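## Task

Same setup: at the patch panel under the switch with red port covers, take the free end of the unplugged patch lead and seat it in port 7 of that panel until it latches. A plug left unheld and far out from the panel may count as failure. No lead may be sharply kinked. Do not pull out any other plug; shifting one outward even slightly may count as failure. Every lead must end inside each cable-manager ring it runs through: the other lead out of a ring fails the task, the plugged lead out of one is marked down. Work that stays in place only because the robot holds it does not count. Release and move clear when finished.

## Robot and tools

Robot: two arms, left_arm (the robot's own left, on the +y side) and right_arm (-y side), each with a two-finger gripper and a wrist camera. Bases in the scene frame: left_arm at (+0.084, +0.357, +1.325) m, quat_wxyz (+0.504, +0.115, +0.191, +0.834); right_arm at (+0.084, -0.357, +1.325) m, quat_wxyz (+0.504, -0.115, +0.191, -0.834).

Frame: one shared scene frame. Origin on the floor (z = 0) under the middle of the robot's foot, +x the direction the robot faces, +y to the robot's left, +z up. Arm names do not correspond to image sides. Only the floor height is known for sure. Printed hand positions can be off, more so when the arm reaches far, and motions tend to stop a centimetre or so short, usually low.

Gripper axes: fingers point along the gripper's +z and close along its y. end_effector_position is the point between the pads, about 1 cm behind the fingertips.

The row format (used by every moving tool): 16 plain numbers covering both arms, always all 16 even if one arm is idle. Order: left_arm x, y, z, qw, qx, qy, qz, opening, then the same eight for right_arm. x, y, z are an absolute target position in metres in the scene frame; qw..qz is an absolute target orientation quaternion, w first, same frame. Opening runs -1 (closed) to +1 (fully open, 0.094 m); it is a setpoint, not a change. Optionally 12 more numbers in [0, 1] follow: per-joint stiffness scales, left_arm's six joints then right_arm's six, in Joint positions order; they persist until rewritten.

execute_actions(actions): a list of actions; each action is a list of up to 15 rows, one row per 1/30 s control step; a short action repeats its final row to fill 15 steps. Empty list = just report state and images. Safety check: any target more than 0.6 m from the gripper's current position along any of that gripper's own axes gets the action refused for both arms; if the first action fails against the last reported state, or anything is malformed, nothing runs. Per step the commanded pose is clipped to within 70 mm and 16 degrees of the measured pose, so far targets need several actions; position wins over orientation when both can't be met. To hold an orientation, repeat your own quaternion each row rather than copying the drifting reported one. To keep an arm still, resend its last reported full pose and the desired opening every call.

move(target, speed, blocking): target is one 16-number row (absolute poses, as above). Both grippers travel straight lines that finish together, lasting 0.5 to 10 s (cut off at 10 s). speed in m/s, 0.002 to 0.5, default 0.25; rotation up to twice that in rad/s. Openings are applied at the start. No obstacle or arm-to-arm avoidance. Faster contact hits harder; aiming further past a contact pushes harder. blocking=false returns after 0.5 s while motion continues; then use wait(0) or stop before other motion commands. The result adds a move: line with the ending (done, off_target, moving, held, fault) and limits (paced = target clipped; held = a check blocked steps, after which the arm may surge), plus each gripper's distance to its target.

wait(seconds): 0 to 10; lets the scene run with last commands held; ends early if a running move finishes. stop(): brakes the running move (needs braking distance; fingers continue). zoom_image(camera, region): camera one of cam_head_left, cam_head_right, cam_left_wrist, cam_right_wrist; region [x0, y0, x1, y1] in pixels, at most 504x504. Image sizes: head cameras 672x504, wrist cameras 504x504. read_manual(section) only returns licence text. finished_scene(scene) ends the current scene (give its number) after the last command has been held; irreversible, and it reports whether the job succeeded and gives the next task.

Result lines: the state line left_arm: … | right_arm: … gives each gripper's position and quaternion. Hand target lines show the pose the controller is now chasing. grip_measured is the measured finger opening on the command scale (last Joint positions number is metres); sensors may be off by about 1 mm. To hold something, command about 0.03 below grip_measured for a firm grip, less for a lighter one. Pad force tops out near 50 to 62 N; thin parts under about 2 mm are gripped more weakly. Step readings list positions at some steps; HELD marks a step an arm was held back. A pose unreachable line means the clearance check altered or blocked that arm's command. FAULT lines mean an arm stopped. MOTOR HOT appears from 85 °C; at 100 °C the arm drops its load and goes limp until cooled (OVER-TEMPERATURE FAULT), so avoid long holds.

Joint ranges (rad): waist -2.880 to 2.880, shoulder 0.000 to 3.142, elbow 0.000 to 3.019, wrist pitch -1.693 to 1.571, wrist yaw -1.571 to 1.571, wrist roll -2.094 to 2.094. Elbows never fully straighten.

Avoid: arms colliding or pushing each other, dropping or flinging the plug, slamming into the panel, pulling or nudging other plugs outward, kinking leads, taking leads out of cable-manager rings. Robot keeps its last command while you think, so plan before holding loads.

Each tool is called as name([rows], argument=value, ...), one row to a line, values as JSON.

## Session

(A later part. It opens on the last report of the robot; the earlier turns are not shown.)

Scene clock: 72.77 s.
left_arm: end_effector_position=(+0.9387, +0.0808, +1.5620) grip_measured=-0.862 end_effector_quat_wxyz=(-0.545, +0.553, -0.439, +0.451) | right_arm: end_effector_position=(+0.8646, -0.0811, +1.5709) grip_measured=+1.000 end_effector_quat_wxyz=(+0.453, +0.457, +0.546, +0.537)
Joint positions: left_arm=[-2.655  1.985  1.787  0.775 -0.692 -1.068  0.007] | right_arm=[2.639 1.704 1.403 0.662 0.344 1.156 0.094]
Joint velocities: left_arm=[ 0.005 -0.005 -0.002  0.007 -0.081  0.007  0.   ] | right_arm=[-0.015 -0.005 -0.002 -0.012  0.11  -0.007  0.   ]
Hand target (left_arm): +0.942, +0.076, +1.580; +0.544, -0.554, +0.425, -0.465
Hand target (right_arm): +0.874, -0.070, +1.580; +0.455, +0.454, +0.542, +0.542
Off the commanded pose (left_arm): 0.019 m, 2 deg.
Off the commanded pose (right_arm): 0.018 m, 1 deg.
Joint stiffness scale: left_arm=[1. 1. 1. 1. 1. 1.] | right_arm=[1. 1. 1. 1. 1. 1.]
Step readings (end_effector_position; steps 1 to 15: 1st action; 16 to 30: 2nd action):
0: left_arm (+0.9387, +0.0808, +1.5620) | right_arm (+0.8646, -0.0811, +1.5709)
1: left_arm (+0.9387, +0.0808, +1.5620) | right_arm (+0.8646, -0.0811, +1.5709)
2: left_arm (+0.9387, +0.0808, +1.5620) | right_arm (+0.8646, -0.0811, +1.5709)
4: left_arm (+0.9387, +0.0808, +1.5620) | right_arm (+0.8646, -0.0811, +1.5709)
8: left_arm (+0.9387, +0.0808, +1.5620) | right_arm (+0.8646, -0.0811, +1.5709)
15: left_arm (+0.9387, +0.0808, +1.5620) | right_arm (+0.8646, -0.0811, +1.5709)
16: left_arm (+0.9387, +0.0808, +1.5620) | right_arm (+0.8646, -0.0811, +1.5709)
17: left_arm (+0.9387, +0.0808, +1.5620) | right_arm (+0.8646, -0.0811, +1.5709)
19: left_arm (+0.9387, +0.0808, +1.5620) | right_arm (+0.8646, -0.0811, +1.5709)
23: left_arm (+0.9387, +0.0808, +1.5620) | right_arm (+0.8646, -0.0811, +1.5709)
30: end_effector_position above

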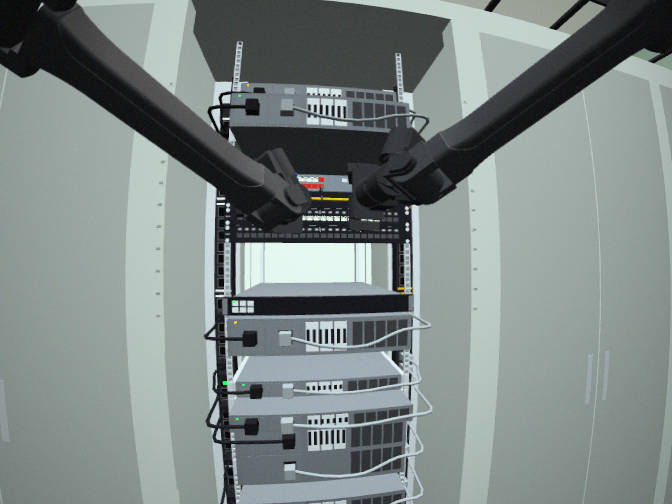

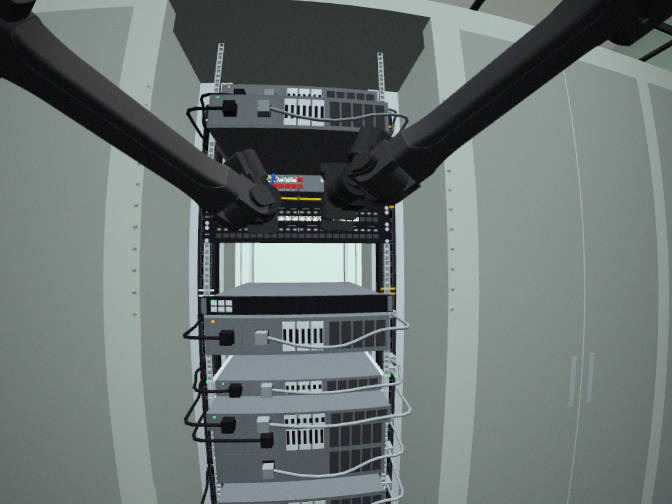

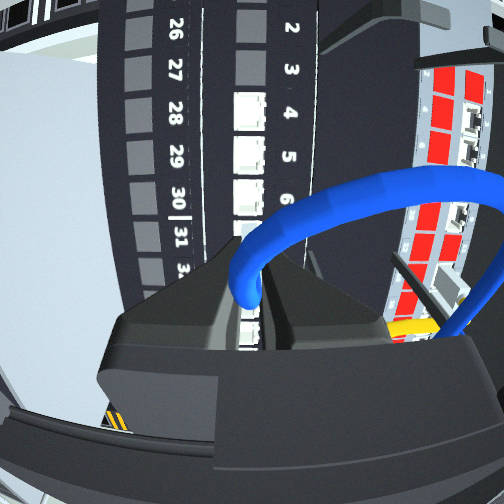

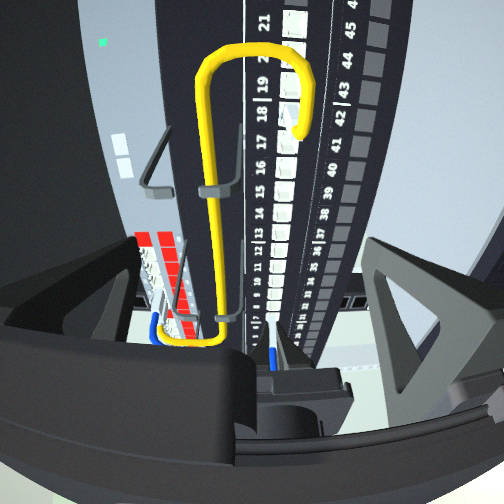

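execute_actions([
  [[0.946,0.076,1.576,0.5487,-0.550,0.4296,-0.4605,-0.89,0.875,-0.07,1.58,0.4545,0.4545,0.5415,0.5415,1]],
  [[0.948,0.076,1.574,0.5487,-0.550,0.4296,-0.4605,-0.89,0.875,-0.07,1.58,0.4545,0.4545,0.5415,0.5415,1]],
])

zoom_image(camera="cam_right_wrist", region=[230, 280, 320, 360])

zoom_image(camera="cam_left_wrist", region=[200, 160, 320, 280])

Scene clock: 73.97 s.
left_arm: end_effector_position=(+0.9387, +0.0772, +1.5563) grip_measured=-0.862 end_effector_quat_wxyz=(-0.544, +0.552, -0.443, +0.451) | right_arm: end_effector_position=(+0.8646, -0.0811, +1.5709) grip_measured=+1.000 end_effector_quat_wxyz=(+0.453, +0.457, +0.546, +0.537)
Joint positions: left_arm=[-2.655  1.993  1.787  0.775 -0.688 -1.068  0.007] | right_arm=[2.639 1.704 1.403 0.662 0.344 1.156 0.094]
Joint velocities: left_arm=[-0.005 -0.005 -0.002 -0.002 -0.007  0.007 -0.   ] | right_arm=[ 0.005  0.005  0.007  0.002  0.051 -0.037  0.   ]
Hand target (left_arm): +0.947, +0.077, +1.574; +0.548, -0.550, +0.430, -0.461
Hand target (right_arm): +0.874, -0.070, +1.580; +0.455, +0.454, +0.542, +0.542
Off the commanded pose (left_arm): 0.020 m, 2 deg.
Off the commanded pose (right_arm): 0.018 m, 1 deg.
Joint stiffness scale: left_arm=[1. 1. 1. 1. 1. 1.] | right_arm=[1. 1. 1. 1. 1. 1.]
Step readings (end_effector_position; steps 1 to 15: 1st action; 16 to 30: 2nd action):
0: left_arm (+0.9387, +0.0808, +1.5620) | right_arm (+0.8646, -0.0811, +1.5709)
1: left_arm (+0.9388, +0.0806, +1.5621) | right_arm (+0.8646, -0.0811, +1.5709)
2: left_arm (+0.9388, +0.0804, +1.5618) | right_arm (+0.8646, -0.0811, +1.5709)
4: left_arm (+0.9388, +0.0802, +1.5616) | right_arm (+0.8646, -0.0811, +1.5709)
8: left_arm (+0.9388, +0.0797, +1.5607) | right_arm (+0.8646, -0.0811, +1.5709)
15: left_arm (+0.9387, +0.0795, +1.5601) | right_arm (+0.8646, -0.0811, +1.5709)
16: left_arm (+0.9388, +0.0793, +1.5602) | right_arm (+0.8646, -0.0811, +1.5709)
17: left_arm (+0.9388, +0.0791, +1.5600) | right_arm (+0.8646, -0.0811, +1.5709)
19: left_arm (+0.9388, +0.0786, +1.5592) | right_arm (+0.8646, -0.0811, +1.5709)
23: left_arm (+0.9388, +0.0778, +1.5574) | right_arm (+0.8646, -0.0811, +1.5709)
30: end_effector_position above

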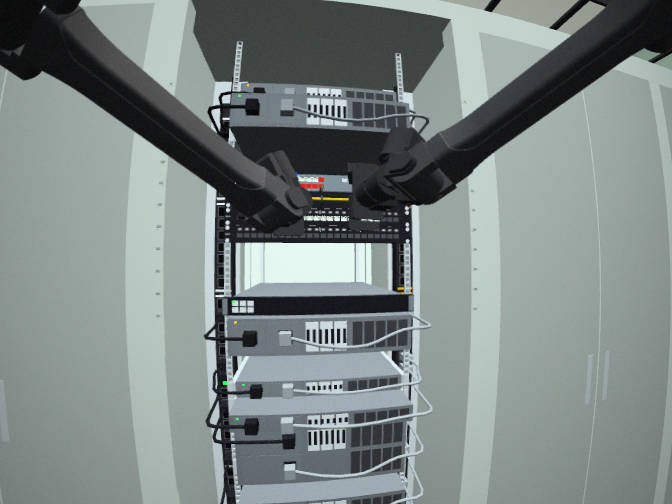

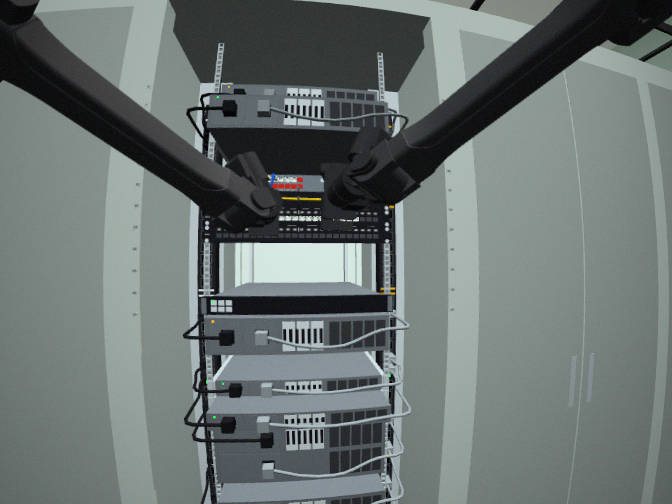

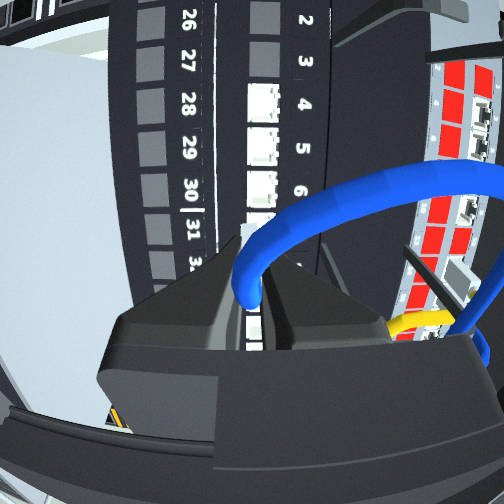

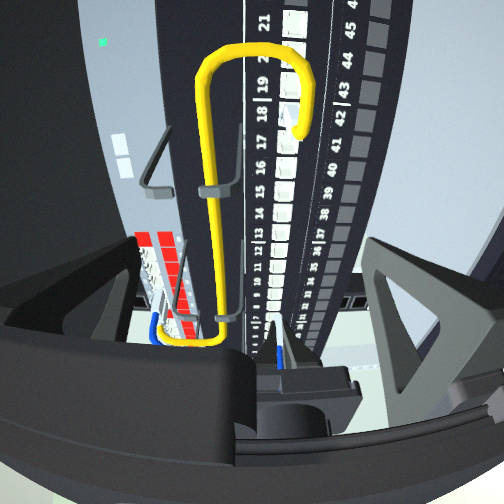

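Region (230, 280, 320, 360) of cam_right_wrist's 504x504 image, scaled by 5.600, with more detail than that image has.

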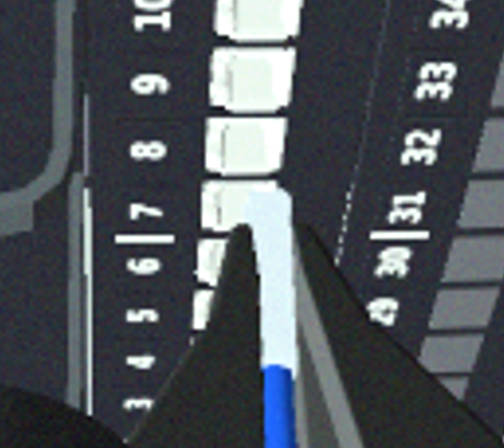

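Region (200, 160, 320, 280) of cam_left_wrist's 504x504 image, scaled by 4.200, with more detail than that image has.

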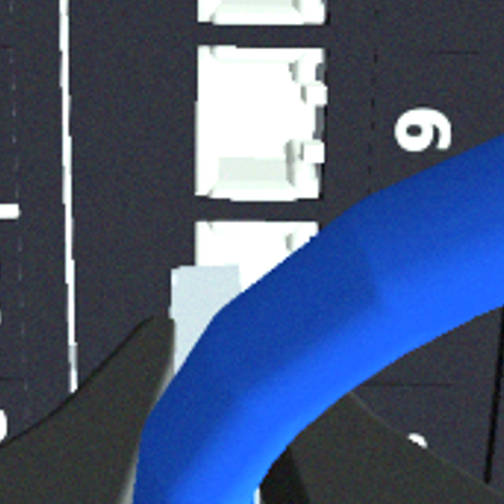

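execute_actions([
  [[0.950,0.079,1.579,0.5487,-0.550,0.4296,-0.4605,-0.89,0.875,-0.07,1.58,0.4545,0.4545,0.5415,0.5415,1]],
  [[0.952,0.079,1.581,0.5487,-0.550,0.4296,-0.4605,-0.89,0.875,-0.07,1.58,0.4545,0.4545,0.5415,0.5415,1]],
])

Scene clock: 75.23 s.
left_arm: end_effector_position=(+0.9401, +0.0773, +1.5590) grip_measured=-0.862 end_effector_quat_wxyz=(-0.544, +0.551, -0.443, +0.452) | right_arm: end_effector_position=(+0.8646, -0.0811, +1.5709) grip_measured=+1.000 end_effector_quat_wxyz=(+0.453, +0.457, +0.546, +0.537)
Joint positions: left_arm=[-2.655  1.993  1.794  0.77  -0.686 -1.068  0.007] | right_arm=[2.639 1.704 1.403 0.662 0.344 1.156 0.094]
Joint velocities: left_arm=[ 0.005 -0.005 -0.012 -0.017 -0.007 -0.095 -0.001] | right_arm=[ 0.005  0.015 -0.007 -0.002 -0.037  0.037  0.   ]
Hand target (left_arm): +0.950, +0.080, +1.581; +0.548, -0.550, +0.430, -0.461
Hand target (right_arm): +0.874, -0.070, +1.580; +0.455, +0.454, +0.542, +0.542
Off the commanded pose (left_arm): 0.025 m, 2 deg.
Off the commanded pose (right_arm): 0.018 m, 1 deg.
Joint stiffness scale: left_arm=[1. 1. 1. 1. 1. 1.] | right_arm=[1. 1. 1. 1. 1. 1.]
Step readings (end_effector_position; steps 1 to 15: 1st action; 16 to 30: 2nd action):
0: left_arm (+0.9387, +0.0772, +1.5563) | right_arm (+0.8646, -0.0811, +1.5709)
1: left_arm (+0.9387, +0.0771, +1.5563) | right_arm (+0.8646, -0.0811, +1.5709)
2: left_arm (+0.9388, +0.0770, +1.5564) | right_arm (+0.8646, -0.0811, +1.5709)
4: left_arm (+0.9388, +0.0770, +1.5564) | right_arm (+0.8646, -0.0811, +1.5709)
8: left_arm (+0.9388, +0.0769, +1.5564) | right_arm (+0.8646, -0.0811, +1.5709)
15: left_arm (+0.9388, +0.0769, +1.5564) | right_arm (+0.8646, -0.0811, +1.5709)
16: left_arm (+0.9389, +0.0769, +1.5565) | right_arm (+0.8646, -0.0811, +1.5709)
17: left_arm (+0.9390, +0.0769, +1.5567) | right_arm (+0.8646, -0.0811, +1.5709)
19: left_arm (+0.9394, +0.0770, +1.5573) | right_arm (+0.8646, -0.0811, +1.5709)
23: left_arm (+0.9401, +0.0774, +1.5589) | right_arm (+0.8646, -0.0811, +1.5709)
30: end_effector_position above

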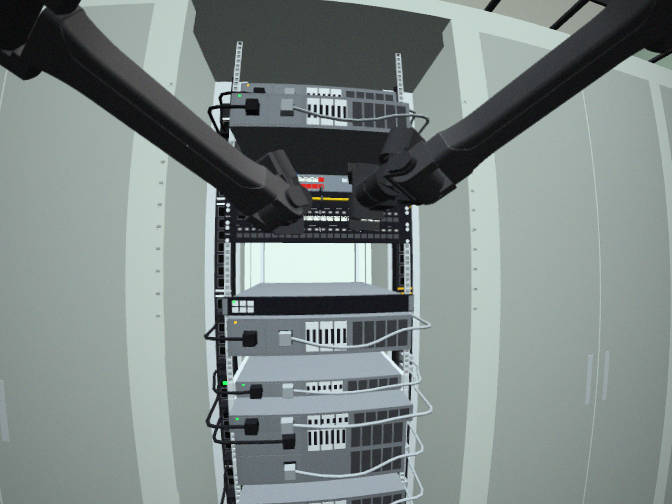

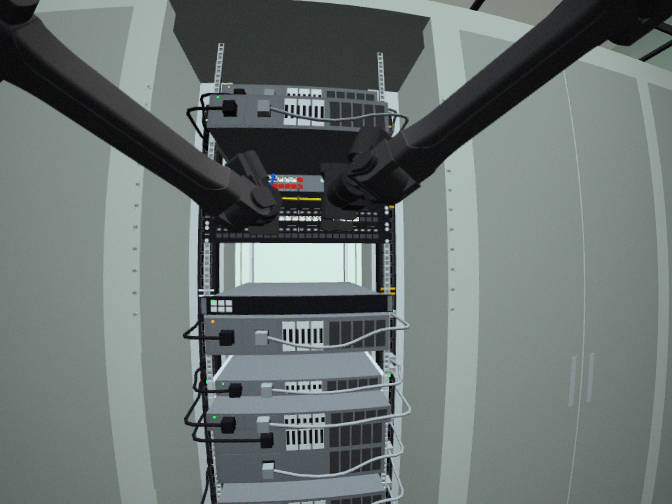

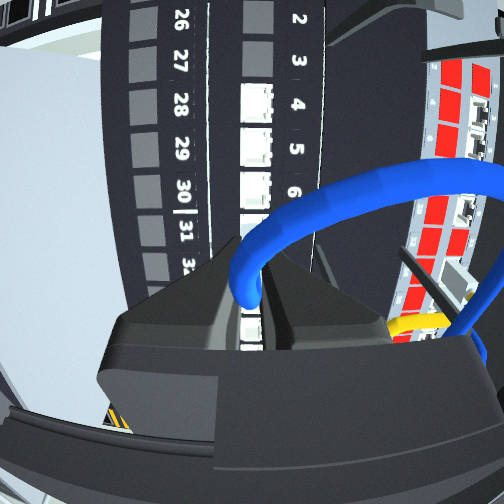

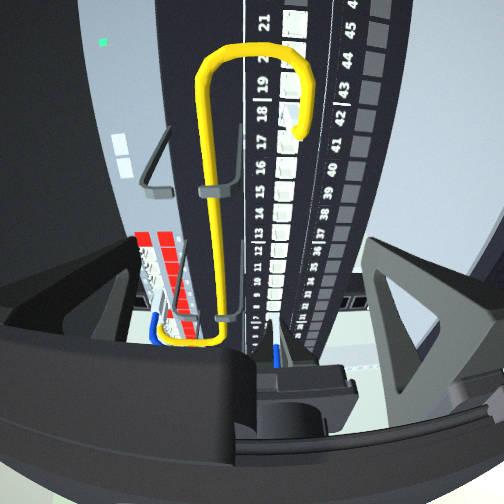

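execute_actions([
  [[0.952,0.084,1.582,0.5548,-0.5556,0.4224,-0.4533,-0.89,0.875,-0.07,1.58,0.4545,0.4545,0.5415,0.5415,1]],
])

zoom_image(camera="cam_right_wrist", region=[230, 280, 320, 360])

zoom_image(camera="cam_left_wrist", region=[200, 160, 320, 280])

Scene clock: 76.00 s.
left_arm: end_effector_position=(+0.9404, +0.0804, +1.5596) grip_measured=-0.862 end_effector_quat_wxyz=(-0.547, +0.556, -0.440, +0.445) | right_arm: end_effector_position=(+0.8646, -0.0811, +1.5709) grip_measured=+1.000 end_effector_quat_wxyz=(+0.453, +0.457, +0.546, +0.537)
Joint positions: left_arm=[-2.655  1.993  1.798  0.77  -0.704 -1.062  0.007] | right_arm=[2.639 1.704 1.403 0.662 0.344 1.156 0.094]
Joint velocities: left_arm=[-0.015 -0.015 -0.007 -0.002 -0.007 -0.037  0.001] | right_arm=[-0.005 -0.015 -0.002  0.002 -0.066 -0.037  0.   ]
Hand target (left_arm): +0.950, +0.085, +1.582; +0.554, -0.556, +0.422, -0.453
Hand target (right_arm): +0.874, -0.070, +1.580; +0.455, +0.454, +0.542, +0.542
Off the commanded pose (left_arm): 0.026 m, 2 deg.
Off the commanded pose (right_arm): 0.018 m, 1 deg.
Joint stiffness scale: left_arm=[1. 1. 1. 1. 1. 1.] | right_arm=[1. 1. 1. 1. 1. 1.]
Step readings (end_effector_position):
0: left_arm (+0.9401, +0.0773, +1.5590) | right_arm (+0.8646, -0.0811, +1.5709)
1: left_arm (+0.9401, +0.0785, +1.5587) | right_arm (+0.8646, -0.0811, +1.5709)
2: left_arm (+0.9399, +0.0794, +1.5584) | right_arm (+0.8646, -0.0811, +1.5709)
4: left_arm (+0.9400, +0.0801, +1.5587) | right_arm (+0.8646, -0.0811, +1.5709)
8: left_arm (+0.9404, +0.0804, +1.5596) | right_arm (+0.8646, -0.0811, +1.5709)
15: end_effector_position above

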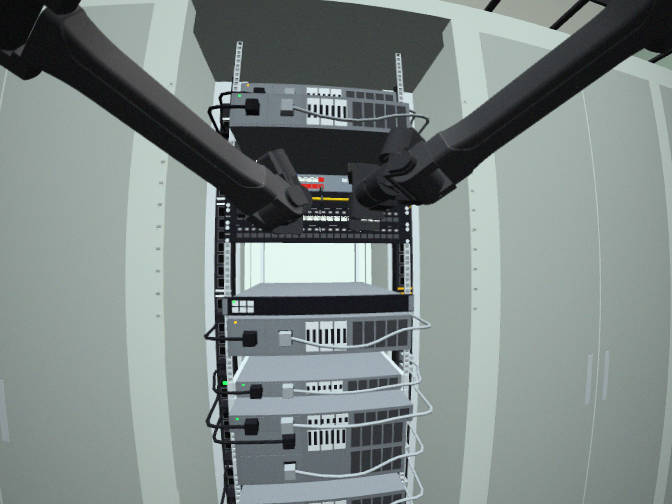

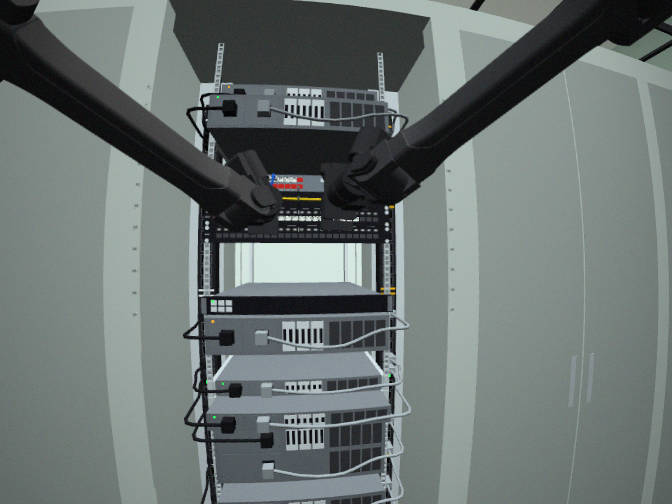

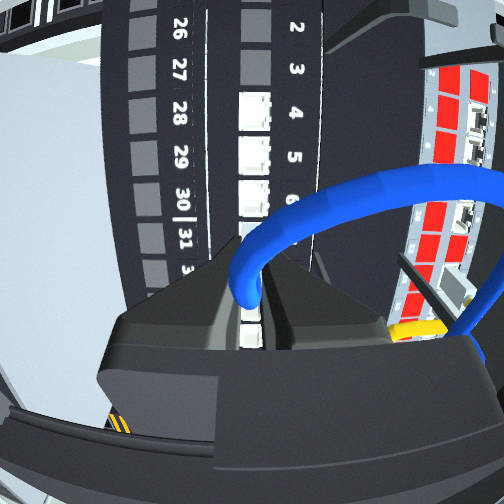

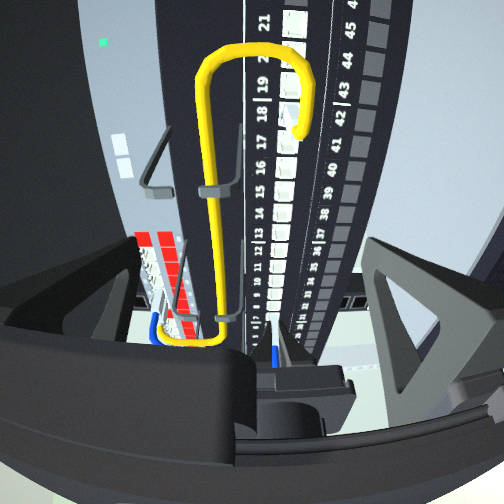

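Region (230, 280, 320, 360) of cam_right_wrist's 504x504 image, scaled by 5.600, with more detail than that image has.

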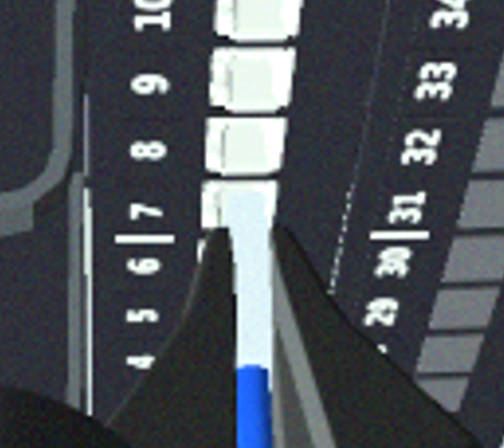

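Region (200, 160, 320, 280) of cam_left_wrist's 504x504 image, scaled by 4.200, with more detail than that image has.

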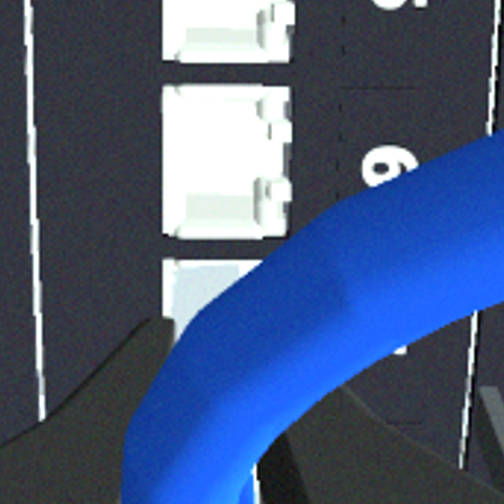

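execute_actions([
  [[0.9528,0.084,1.583,0.5548,-0.5556,0.4224,-0.4533,-0.89,0.875,-0.07,1.58,0.4545,0.4545,0.5415,0.5415,1]],
  [[0.9545,0.084,1.583,0.5548,-0.5556,0.4224,-0.4533,-0.89,0.875,-0.07,1.58,0.4545,0.4545,0.5415,0.5415,1]],
])

zoom_image(camera="cam_right_wrist", region=[230, 280, 320, 360])

zoom_image(camera="cam_left_wrist", region=[200, 160, 320, 280])

Scene clock: 77.27 s.
left_arm: end_effector_position=(+0.9406, +0.0807, +1.5600) grip_measured=-0.862 end_effector_quat_wxyz=(-0.547, +0.556, -0.440, +0.445) | right_arm: end_effector_position=(+0.8646, -0.0811, +1.5709) grip_measured=+1.000 end_effector_quat_wxyz=(+0.453, +0.457, +0.546, +0.537)
Joint positions: left_arm=[-2.655  1.994  1.799  0.77  -0.705 -1.061  0.007] | right_arm=[2.639 1.704 1.403 0.662 0.344 1.156 0.094]
Joint velocities: left_arm=[ 0.005 -0.015 -0.012  0.012  0.022 -0.022 -0.001] | right_arm=[ 0.015 -0.005  0.002  0.022 -0.022 -0.022  0.   ]
Hand target (left_arm): +0.952, +0.085, +1.583; +0.554, -0.556, +0.422, -0.453
Hand target (right_arm): +0.874, -0.070, +1.580; +0.455, +0.454, +0.542, +0.542
Off the commanded pose (left_arm): 0.027 m, 2 deg.
Off the commanded pose (right_arm): 0.018 m, 1 deg.
Joint stiffness scale: left_arm=[1. 1. 1. 1. 1. 1.] | right_arm=[1. 1. 1. 1. 1. 1.]
Step readings (end_effector_position; steps 1 to 15: 1st action; 16 to 30: 2nd action):
0: left_arm (+0.9404, +0.0804, +1.5596) | right_arm (+0.8646, -0.0811, +1.5709)
1: left_arm (+0.9404, +0.0804, +1.5596) | right_arm (+0.8646, -0.0811, +1.5709)
2: left_arm (+0.9404, +0.0804, +1.5596) | right_arm (+0.8646, -0.0811, +1.5709)
4: left_arm (+0.9404, +0.0804, +1.5596) | right_arm (+0.8646, -0.0811, +1.5709)
8: left_arm (+0.9404, +0.0804, +1.5596) | right_arm (+0.8646, -0.0811, +1.5709)
15: left_arm (+0.9404, +0.0804, +1.5596) | right_arm (+0.8646, -0.0811, +1.5709)
16: left_arm (+0.9405, +0.0805, +1.5600) | right_arm (+0.8646, -0.0811, +1.5709)
17: left_arm (+0.9406, +0.0806, +1.5600) | right_arm (+0.8646, -0.0811, +1.5709)
19: left_arm (+0.9406, +0.0807, +1.5600) | right_arm (+0.8646, -0.0811, +1.5709)
23: left_arm (+0.9406, +0.0807, +1.5600) | right_arm (+0.8646, -0.0811, +1.5709)
30: end_effector_position above

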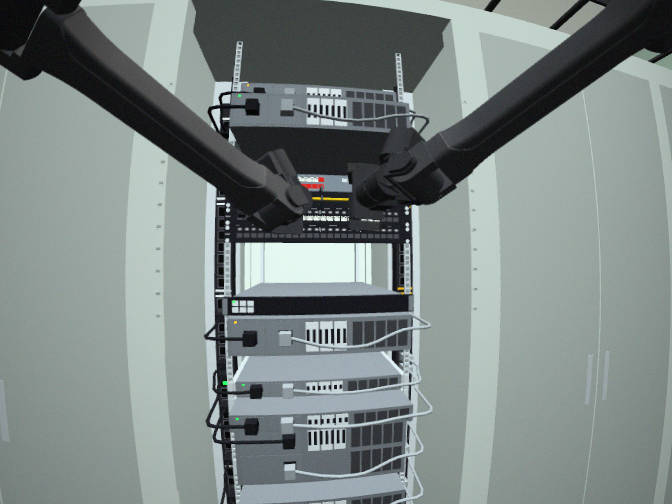

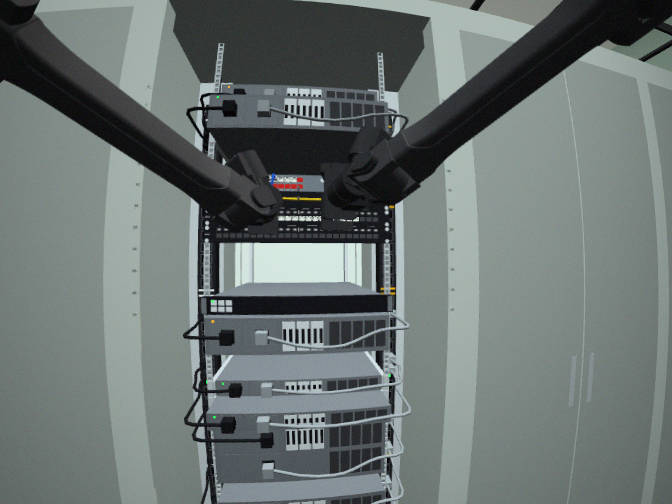

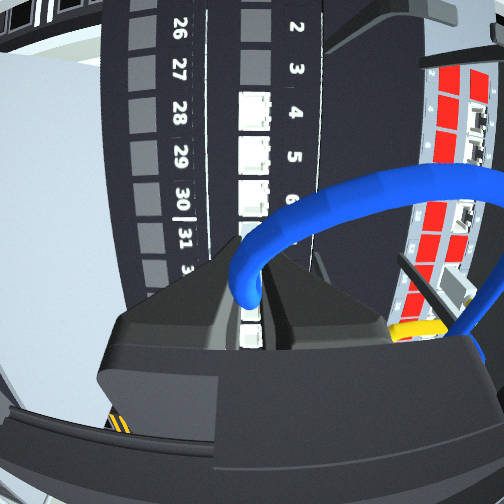

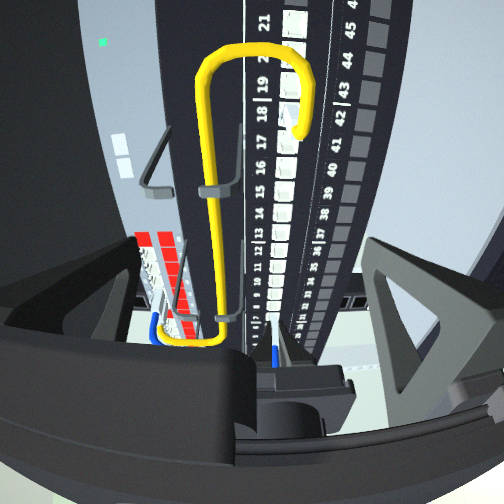

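Region (230, 280, 320, 360) of cam_right_wrist's 504x504 image, scaled by 5.600, with more detail than that image has.

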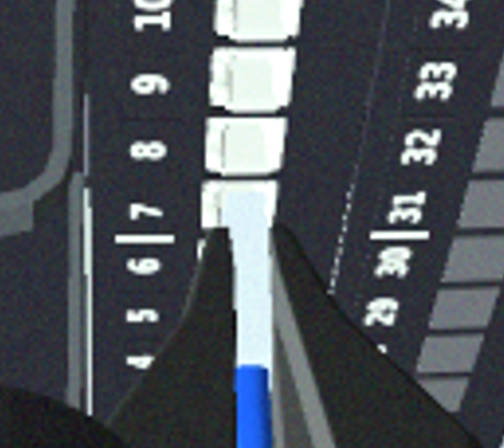

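Region (200, 160, 320, 280) of cam_left_wrist's 504x504 image, scaled by 4.200, with more detail than that image has.

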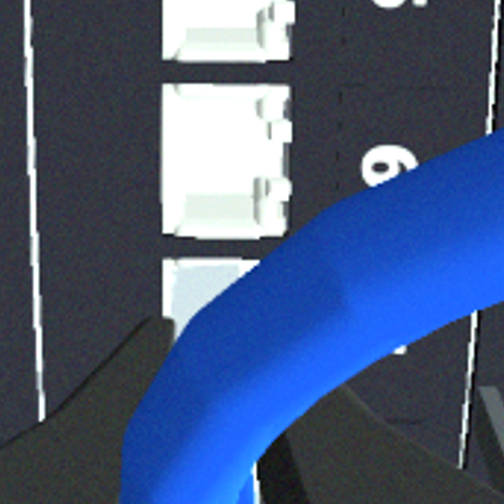

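execute_actions([
  [[0.951,0.084,1.583,0.5583,-0.552,0.4195,-0.4562,-0.89,0.875,-0.07,1.58,0.4545,0.4545,0.5415,0.5415,1]],
  [[0.951,0.084,1.584,0.561,-0.549,0.417,-0.4585,-0.89,0.875,-0.07,1.58,0.4545,0.4545,0.5415,0.5415,1]],
])

zoom_image(camera="cam_right_wrist", region=[230, 280, 320, 360])

zoom_image(camera="cam_left_wrist", region=[200, 160, 320, 280])

Scene clock: 78.53 s.
left_arm: end_effector_position=(+0.9408, +0.0790, +1.5602) grip_measured=-0.862 end_effector_quat_wxyz=(-0.550, +0.550, -0.445, +0.445) | right_arm: end_effector_position=(+0.8646, -0.0811, +1.5709) grip_measured=+1.000 end_effector_quat_wxyz=(+0.453, +0.457, +0.546, +0.537)
Joint positions: left_arm=[-2.655  1.995  1.799  0.771 -0.695 -1.047  0.007] | right_arm=[2.639 1.704 1.403 0.662 0.344 1.156 0.094]
Joint velocities: left_arm=[-0.005 -0.024 -0.007 -0.007 -0.022 -0.007  0.001] | right_arm=[-0.005 -0.005 -0.007 -0.017 -0.168 -0.051  0.   ]
Hand target (left_arm): +0.949, +0.085, +1.584; +0.560, -0.549, +0.417, -0.459
Hand target (right_arm): +0.874, -0.070, +1.580; +0.455, +0.454, +0.542, +0.542
Off the commanded pose (left_arm): 0.026 m, 4 deg.
Off the commanded pose (right_arm): 0.018 m, 1 deg.
Joint stiffness scale: left_arm=[1. 1. 1. 1. 1. 1.] | right_arm=[1. 1. 1. 1. 1. 1.]
Step readings (end_effector_position; steps 1 to 15: 1st action; 16 to 30: 2nd action):
0: left_arm (+0.9406, +0.0807, +1.5600) | right_arm (+0.8646, -0.0811, +1.5709)
1: left_arm (+0.9406, +0.0807, +1.5600) | right_arm (+0.8646, -0.0811, +1.5709)
2: left_arm (+0.9406, +0.0807, +1.5600) | right_arm (+0.8646, -0.0811, +1.5709)
4: left_arm (+0.9406, +0.0807, +1.5600) | right_arm (+0.8646, -0.0811, +1.5709)
8: left_arm (+0.9406, +0.0807, +1.5600) | right_arm (+0.8646, -0.0811, +1.5709)
15: left_arm (+0.9406, +0.0807, +1.5600) | right_arm (+0.8646, -0.0811, +1.5709)
16: left_arm (+0.9406, +0.0805, +1.5602) | right_arm (+0.8646, -0.0811, +1.5709)
17: left_arm (+0.9406, +0.0803, +1.5601) | right_arm (+0.8646, -0.0811, +1.5709)
19: left_arm (+0.9408, +0.0793, +1.5604) | right_arm (+0.8646, -0.0811, +1.5709)
23: left_arm (+0.9408, +0.0790, +1.5602) | right_arm (+0.8646, -0.0811, +1.5709)
30: end_effector_position above

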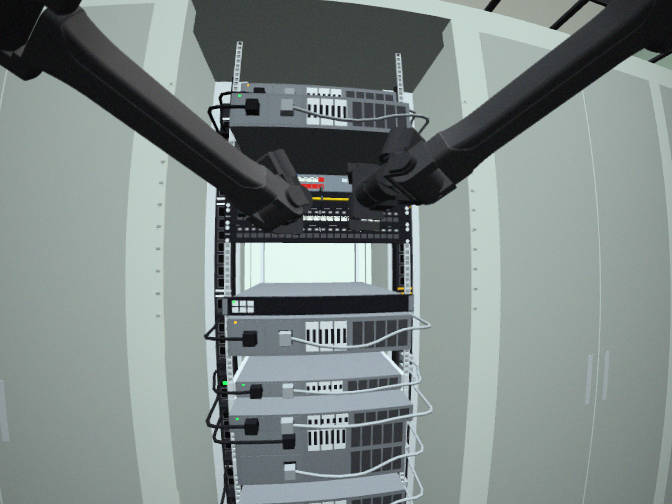

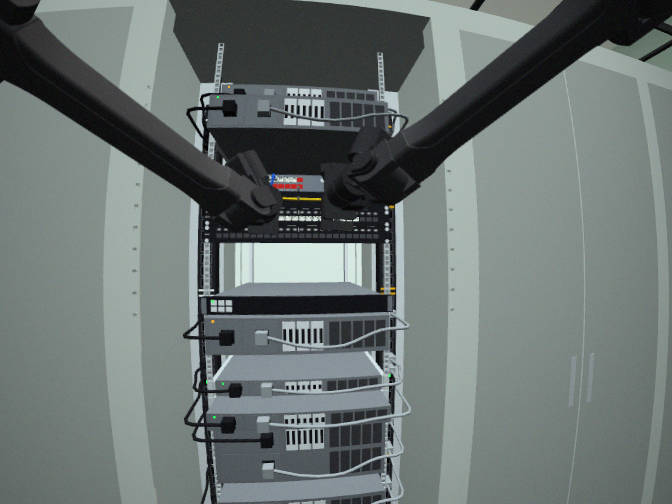

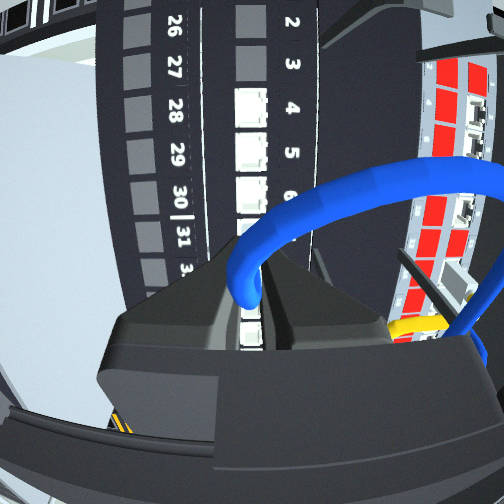

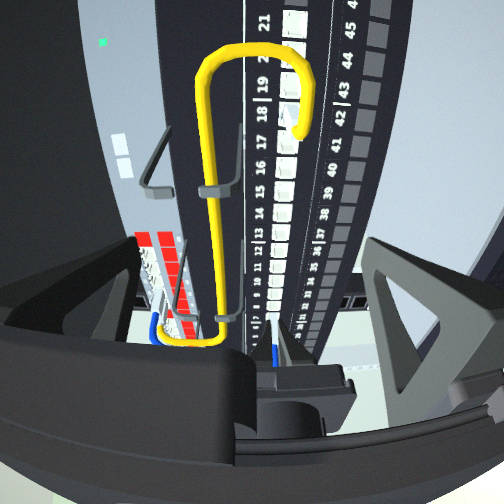

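Region (230, 280, 320, 360) of cam_right_wrist's 504x504 image, scaled by 5.600, with more detail than that image has.

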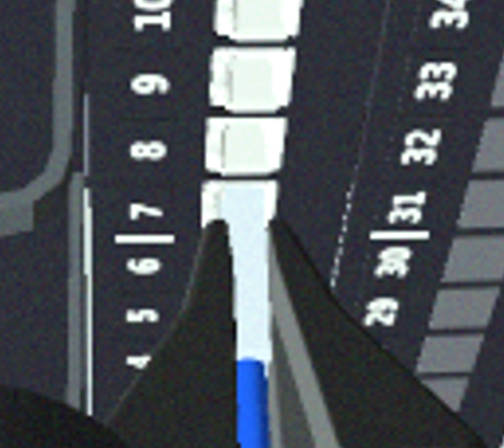

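Region (200, 160, 320, 280) of cam_left_wrist's 504x504 image, scaled by 4.200, with more detail than that image has.

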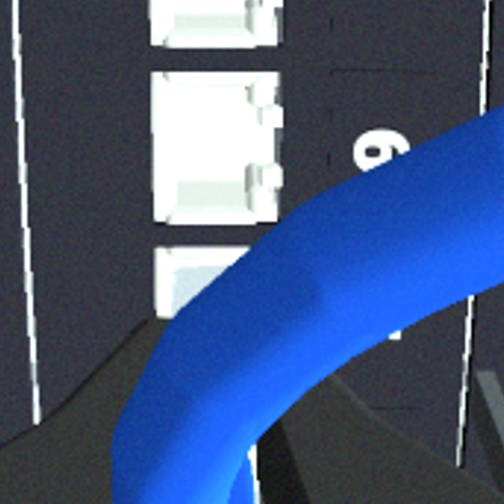

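Looks aligned. Push, biasing up.

execute_actions([
  [[0.953,0.084,1.585,0.560,-0.550,0.418,-0.4578,-0.89,0.875,-0.07,1.58,0.4545,0.4545,0.5415,0.5415,1]],
  [[0.956,0.085,1.586,0.560,-0.550,0.418,-0.4578,-0.89,0.875,-0.07,1.58,0.4545,0.4545,0.5415,0.5415,1]],
  [[0.960,0.086,1.586,0.560,-0.550,0.418,-0.4578,-0.89,0.875,-0.07,1.58,0.4545,0.4545,0.5415,0.5415,1]],
])

zoom_image(camera="cam_right_wrist", region=[230, 280, 320, 360])

zoom_image(camera="cam_left_wrist", region=[200, 160, 320, 280])

Scene clock: 80.30 s.
left_arm: end_effector_position=(+0.9422, +0.0792, +1.5609) grip_measured=-0.862 end_effector_quat_wxyz=(-0.551, +0.551, -0.443, +0.444) | right_arm: end_effector_position=(+0.8646, -0.0811, +1.5709) grip_measured=+1.000 end_effector_quat_wxyz=(+0.453, +0.457, +0.546, +0.537)
Joint positions: left_arm=[-2.655  1.999  1.808  0.771 -0.699 -1.046  0.007] | right_arm=[2.639 1.704 1.403 0.662 0.344 1.156 0.094]
Joint velocities: left_arm=[-0.005 -0.015  0.002 -0.017 -0.022 -0.095 -0.001] | right_arm=[-0.024 -0.005  0.002 -0.007 -0.066 -0.081  0.   ]
Hand target (left_arm): +0.956, +0.088, +1.586; +0.560, -0.550, +0.418, -0.458
Hand target (right_arm): +0.874, -0.070, +1.580; +0.455, +0.454, +0.542, +0.542
Off the commanded pose (left_arm): 0.032 m, 3 deg.
Off the commanded pose (right_arm): 0.018 m, 1 deg.
Joint stiffness scale: left_arm=[1. 1. 1. 1. 1. 1.] | right_arm=[1. 1. 1. 1. 1. 1.]
Step readings (end_effector_position; steps 1 to 15: 1st action; 16 to 30: 2nd action; 31 to 45: 3rd action):
0: left_arm (+0.9408, +0.0790, +1.5602) | right_arm (+0.8646, -0.0811, +1.5709)
1: left_arm (+0.9408, +0.0790, +1.5602) | right_arm (+0.8646, -0.0811, +1.5709)
2: left_arm (+0.9408, +0.0790, +1.5602) | right_arm (+0.8646, -0.0811, +1.5709)
4: left_arm (+0.9408, +0.0790, +1.5602) | right_arm (+0.8646, -0.0811, +1.5709)
8: left_arm (+0.9408, +0.0790, +1.5602) | right_arm (+0.8646, -0.0811, +1.5709)
15: left_arm (+0.9408, +0.0790, +1.5602) | right_arm (+0.8646, -0.0811, +1.5709)
16: left_arm (+0.9411, +0.0792, +1.5607) | right_arm (+0.8646, -0.0811, +1.5709)
17: left_arm (+0.9413, +0.0792, +1.5609) | right_arm (+0.8646, -0.0811, +1.5709)
19: left_arm (+0.9417, +0.0789, +1.5609) | right_arm (+0.8646, -0.0811, +1.5709)
23: left_arm (+0.9418, +0.0790, +1.5609) | right_arm (+0.8646, -0.0811, +1.5709)
30: left_arm (+0.9418, +0.0790, +1.5609) | right_arm (+0.8646, -0.0811, +1.5709)
31: left_arm (+0.9419, +0.0790, +1.5610) | right_arm (+0.8646, -0.0811, +1.5709)
32: left_arm (+0.9421, +0.0790, +1.5609) | right_arm (+0.8646, -0.0811, +1.5709)
34: left_arm (+0.9422, +0.0792, +1.5609) | right_arm (+0.8646, -0.0811, +1.5709)
38: left_arm (+0.9422, +0.0792, +1.5609) | right_arm (+0.8646, -0.0811, +1.5709)
45: end_effector_position above

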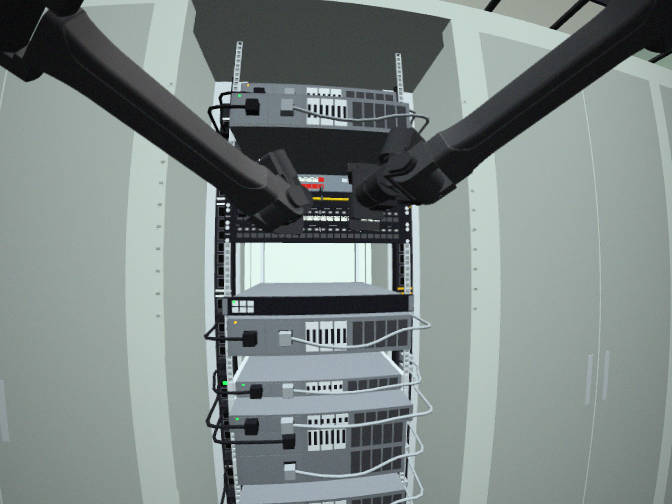

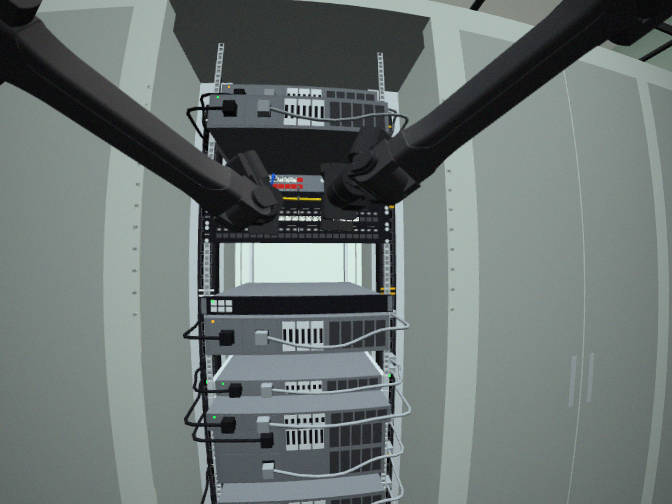

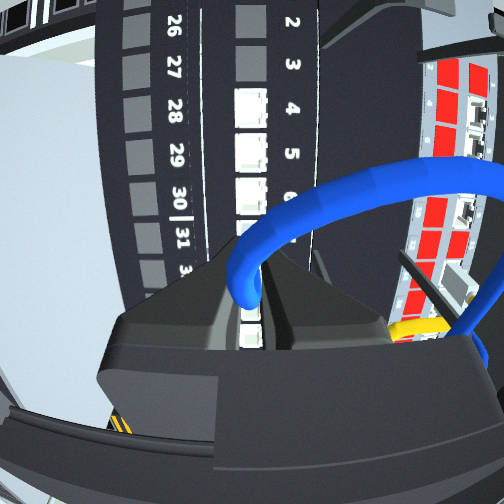

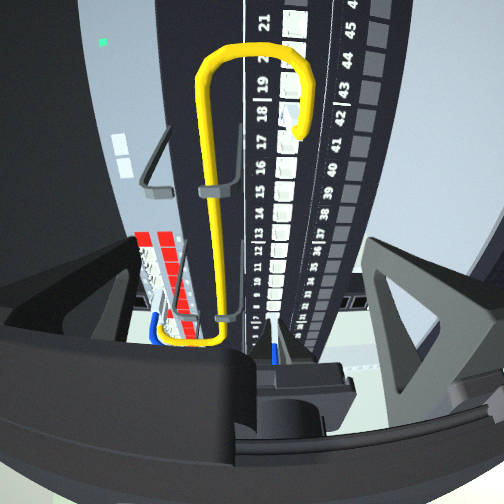

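Region (230, 280, 320, 360) of cam_right_wrist's 504x504 image, scaled by 5.600, with more detail than that image has.

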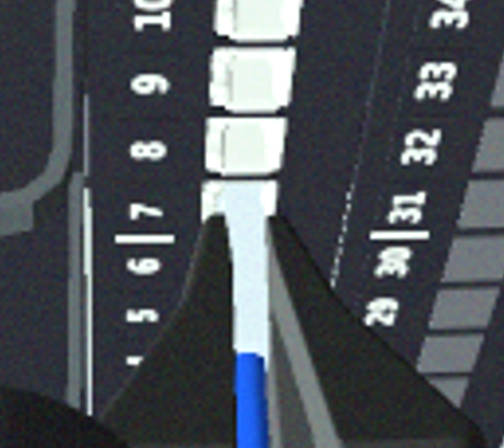

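Region (200, 160, 320, 280) of cam_left_wrist's 504x504 image, scaled by 4.200, with more detail than that image has.

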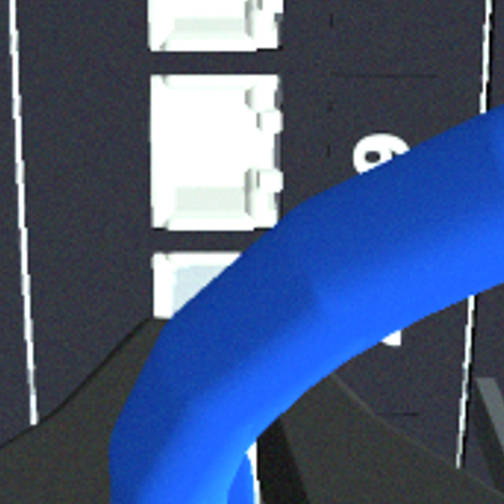

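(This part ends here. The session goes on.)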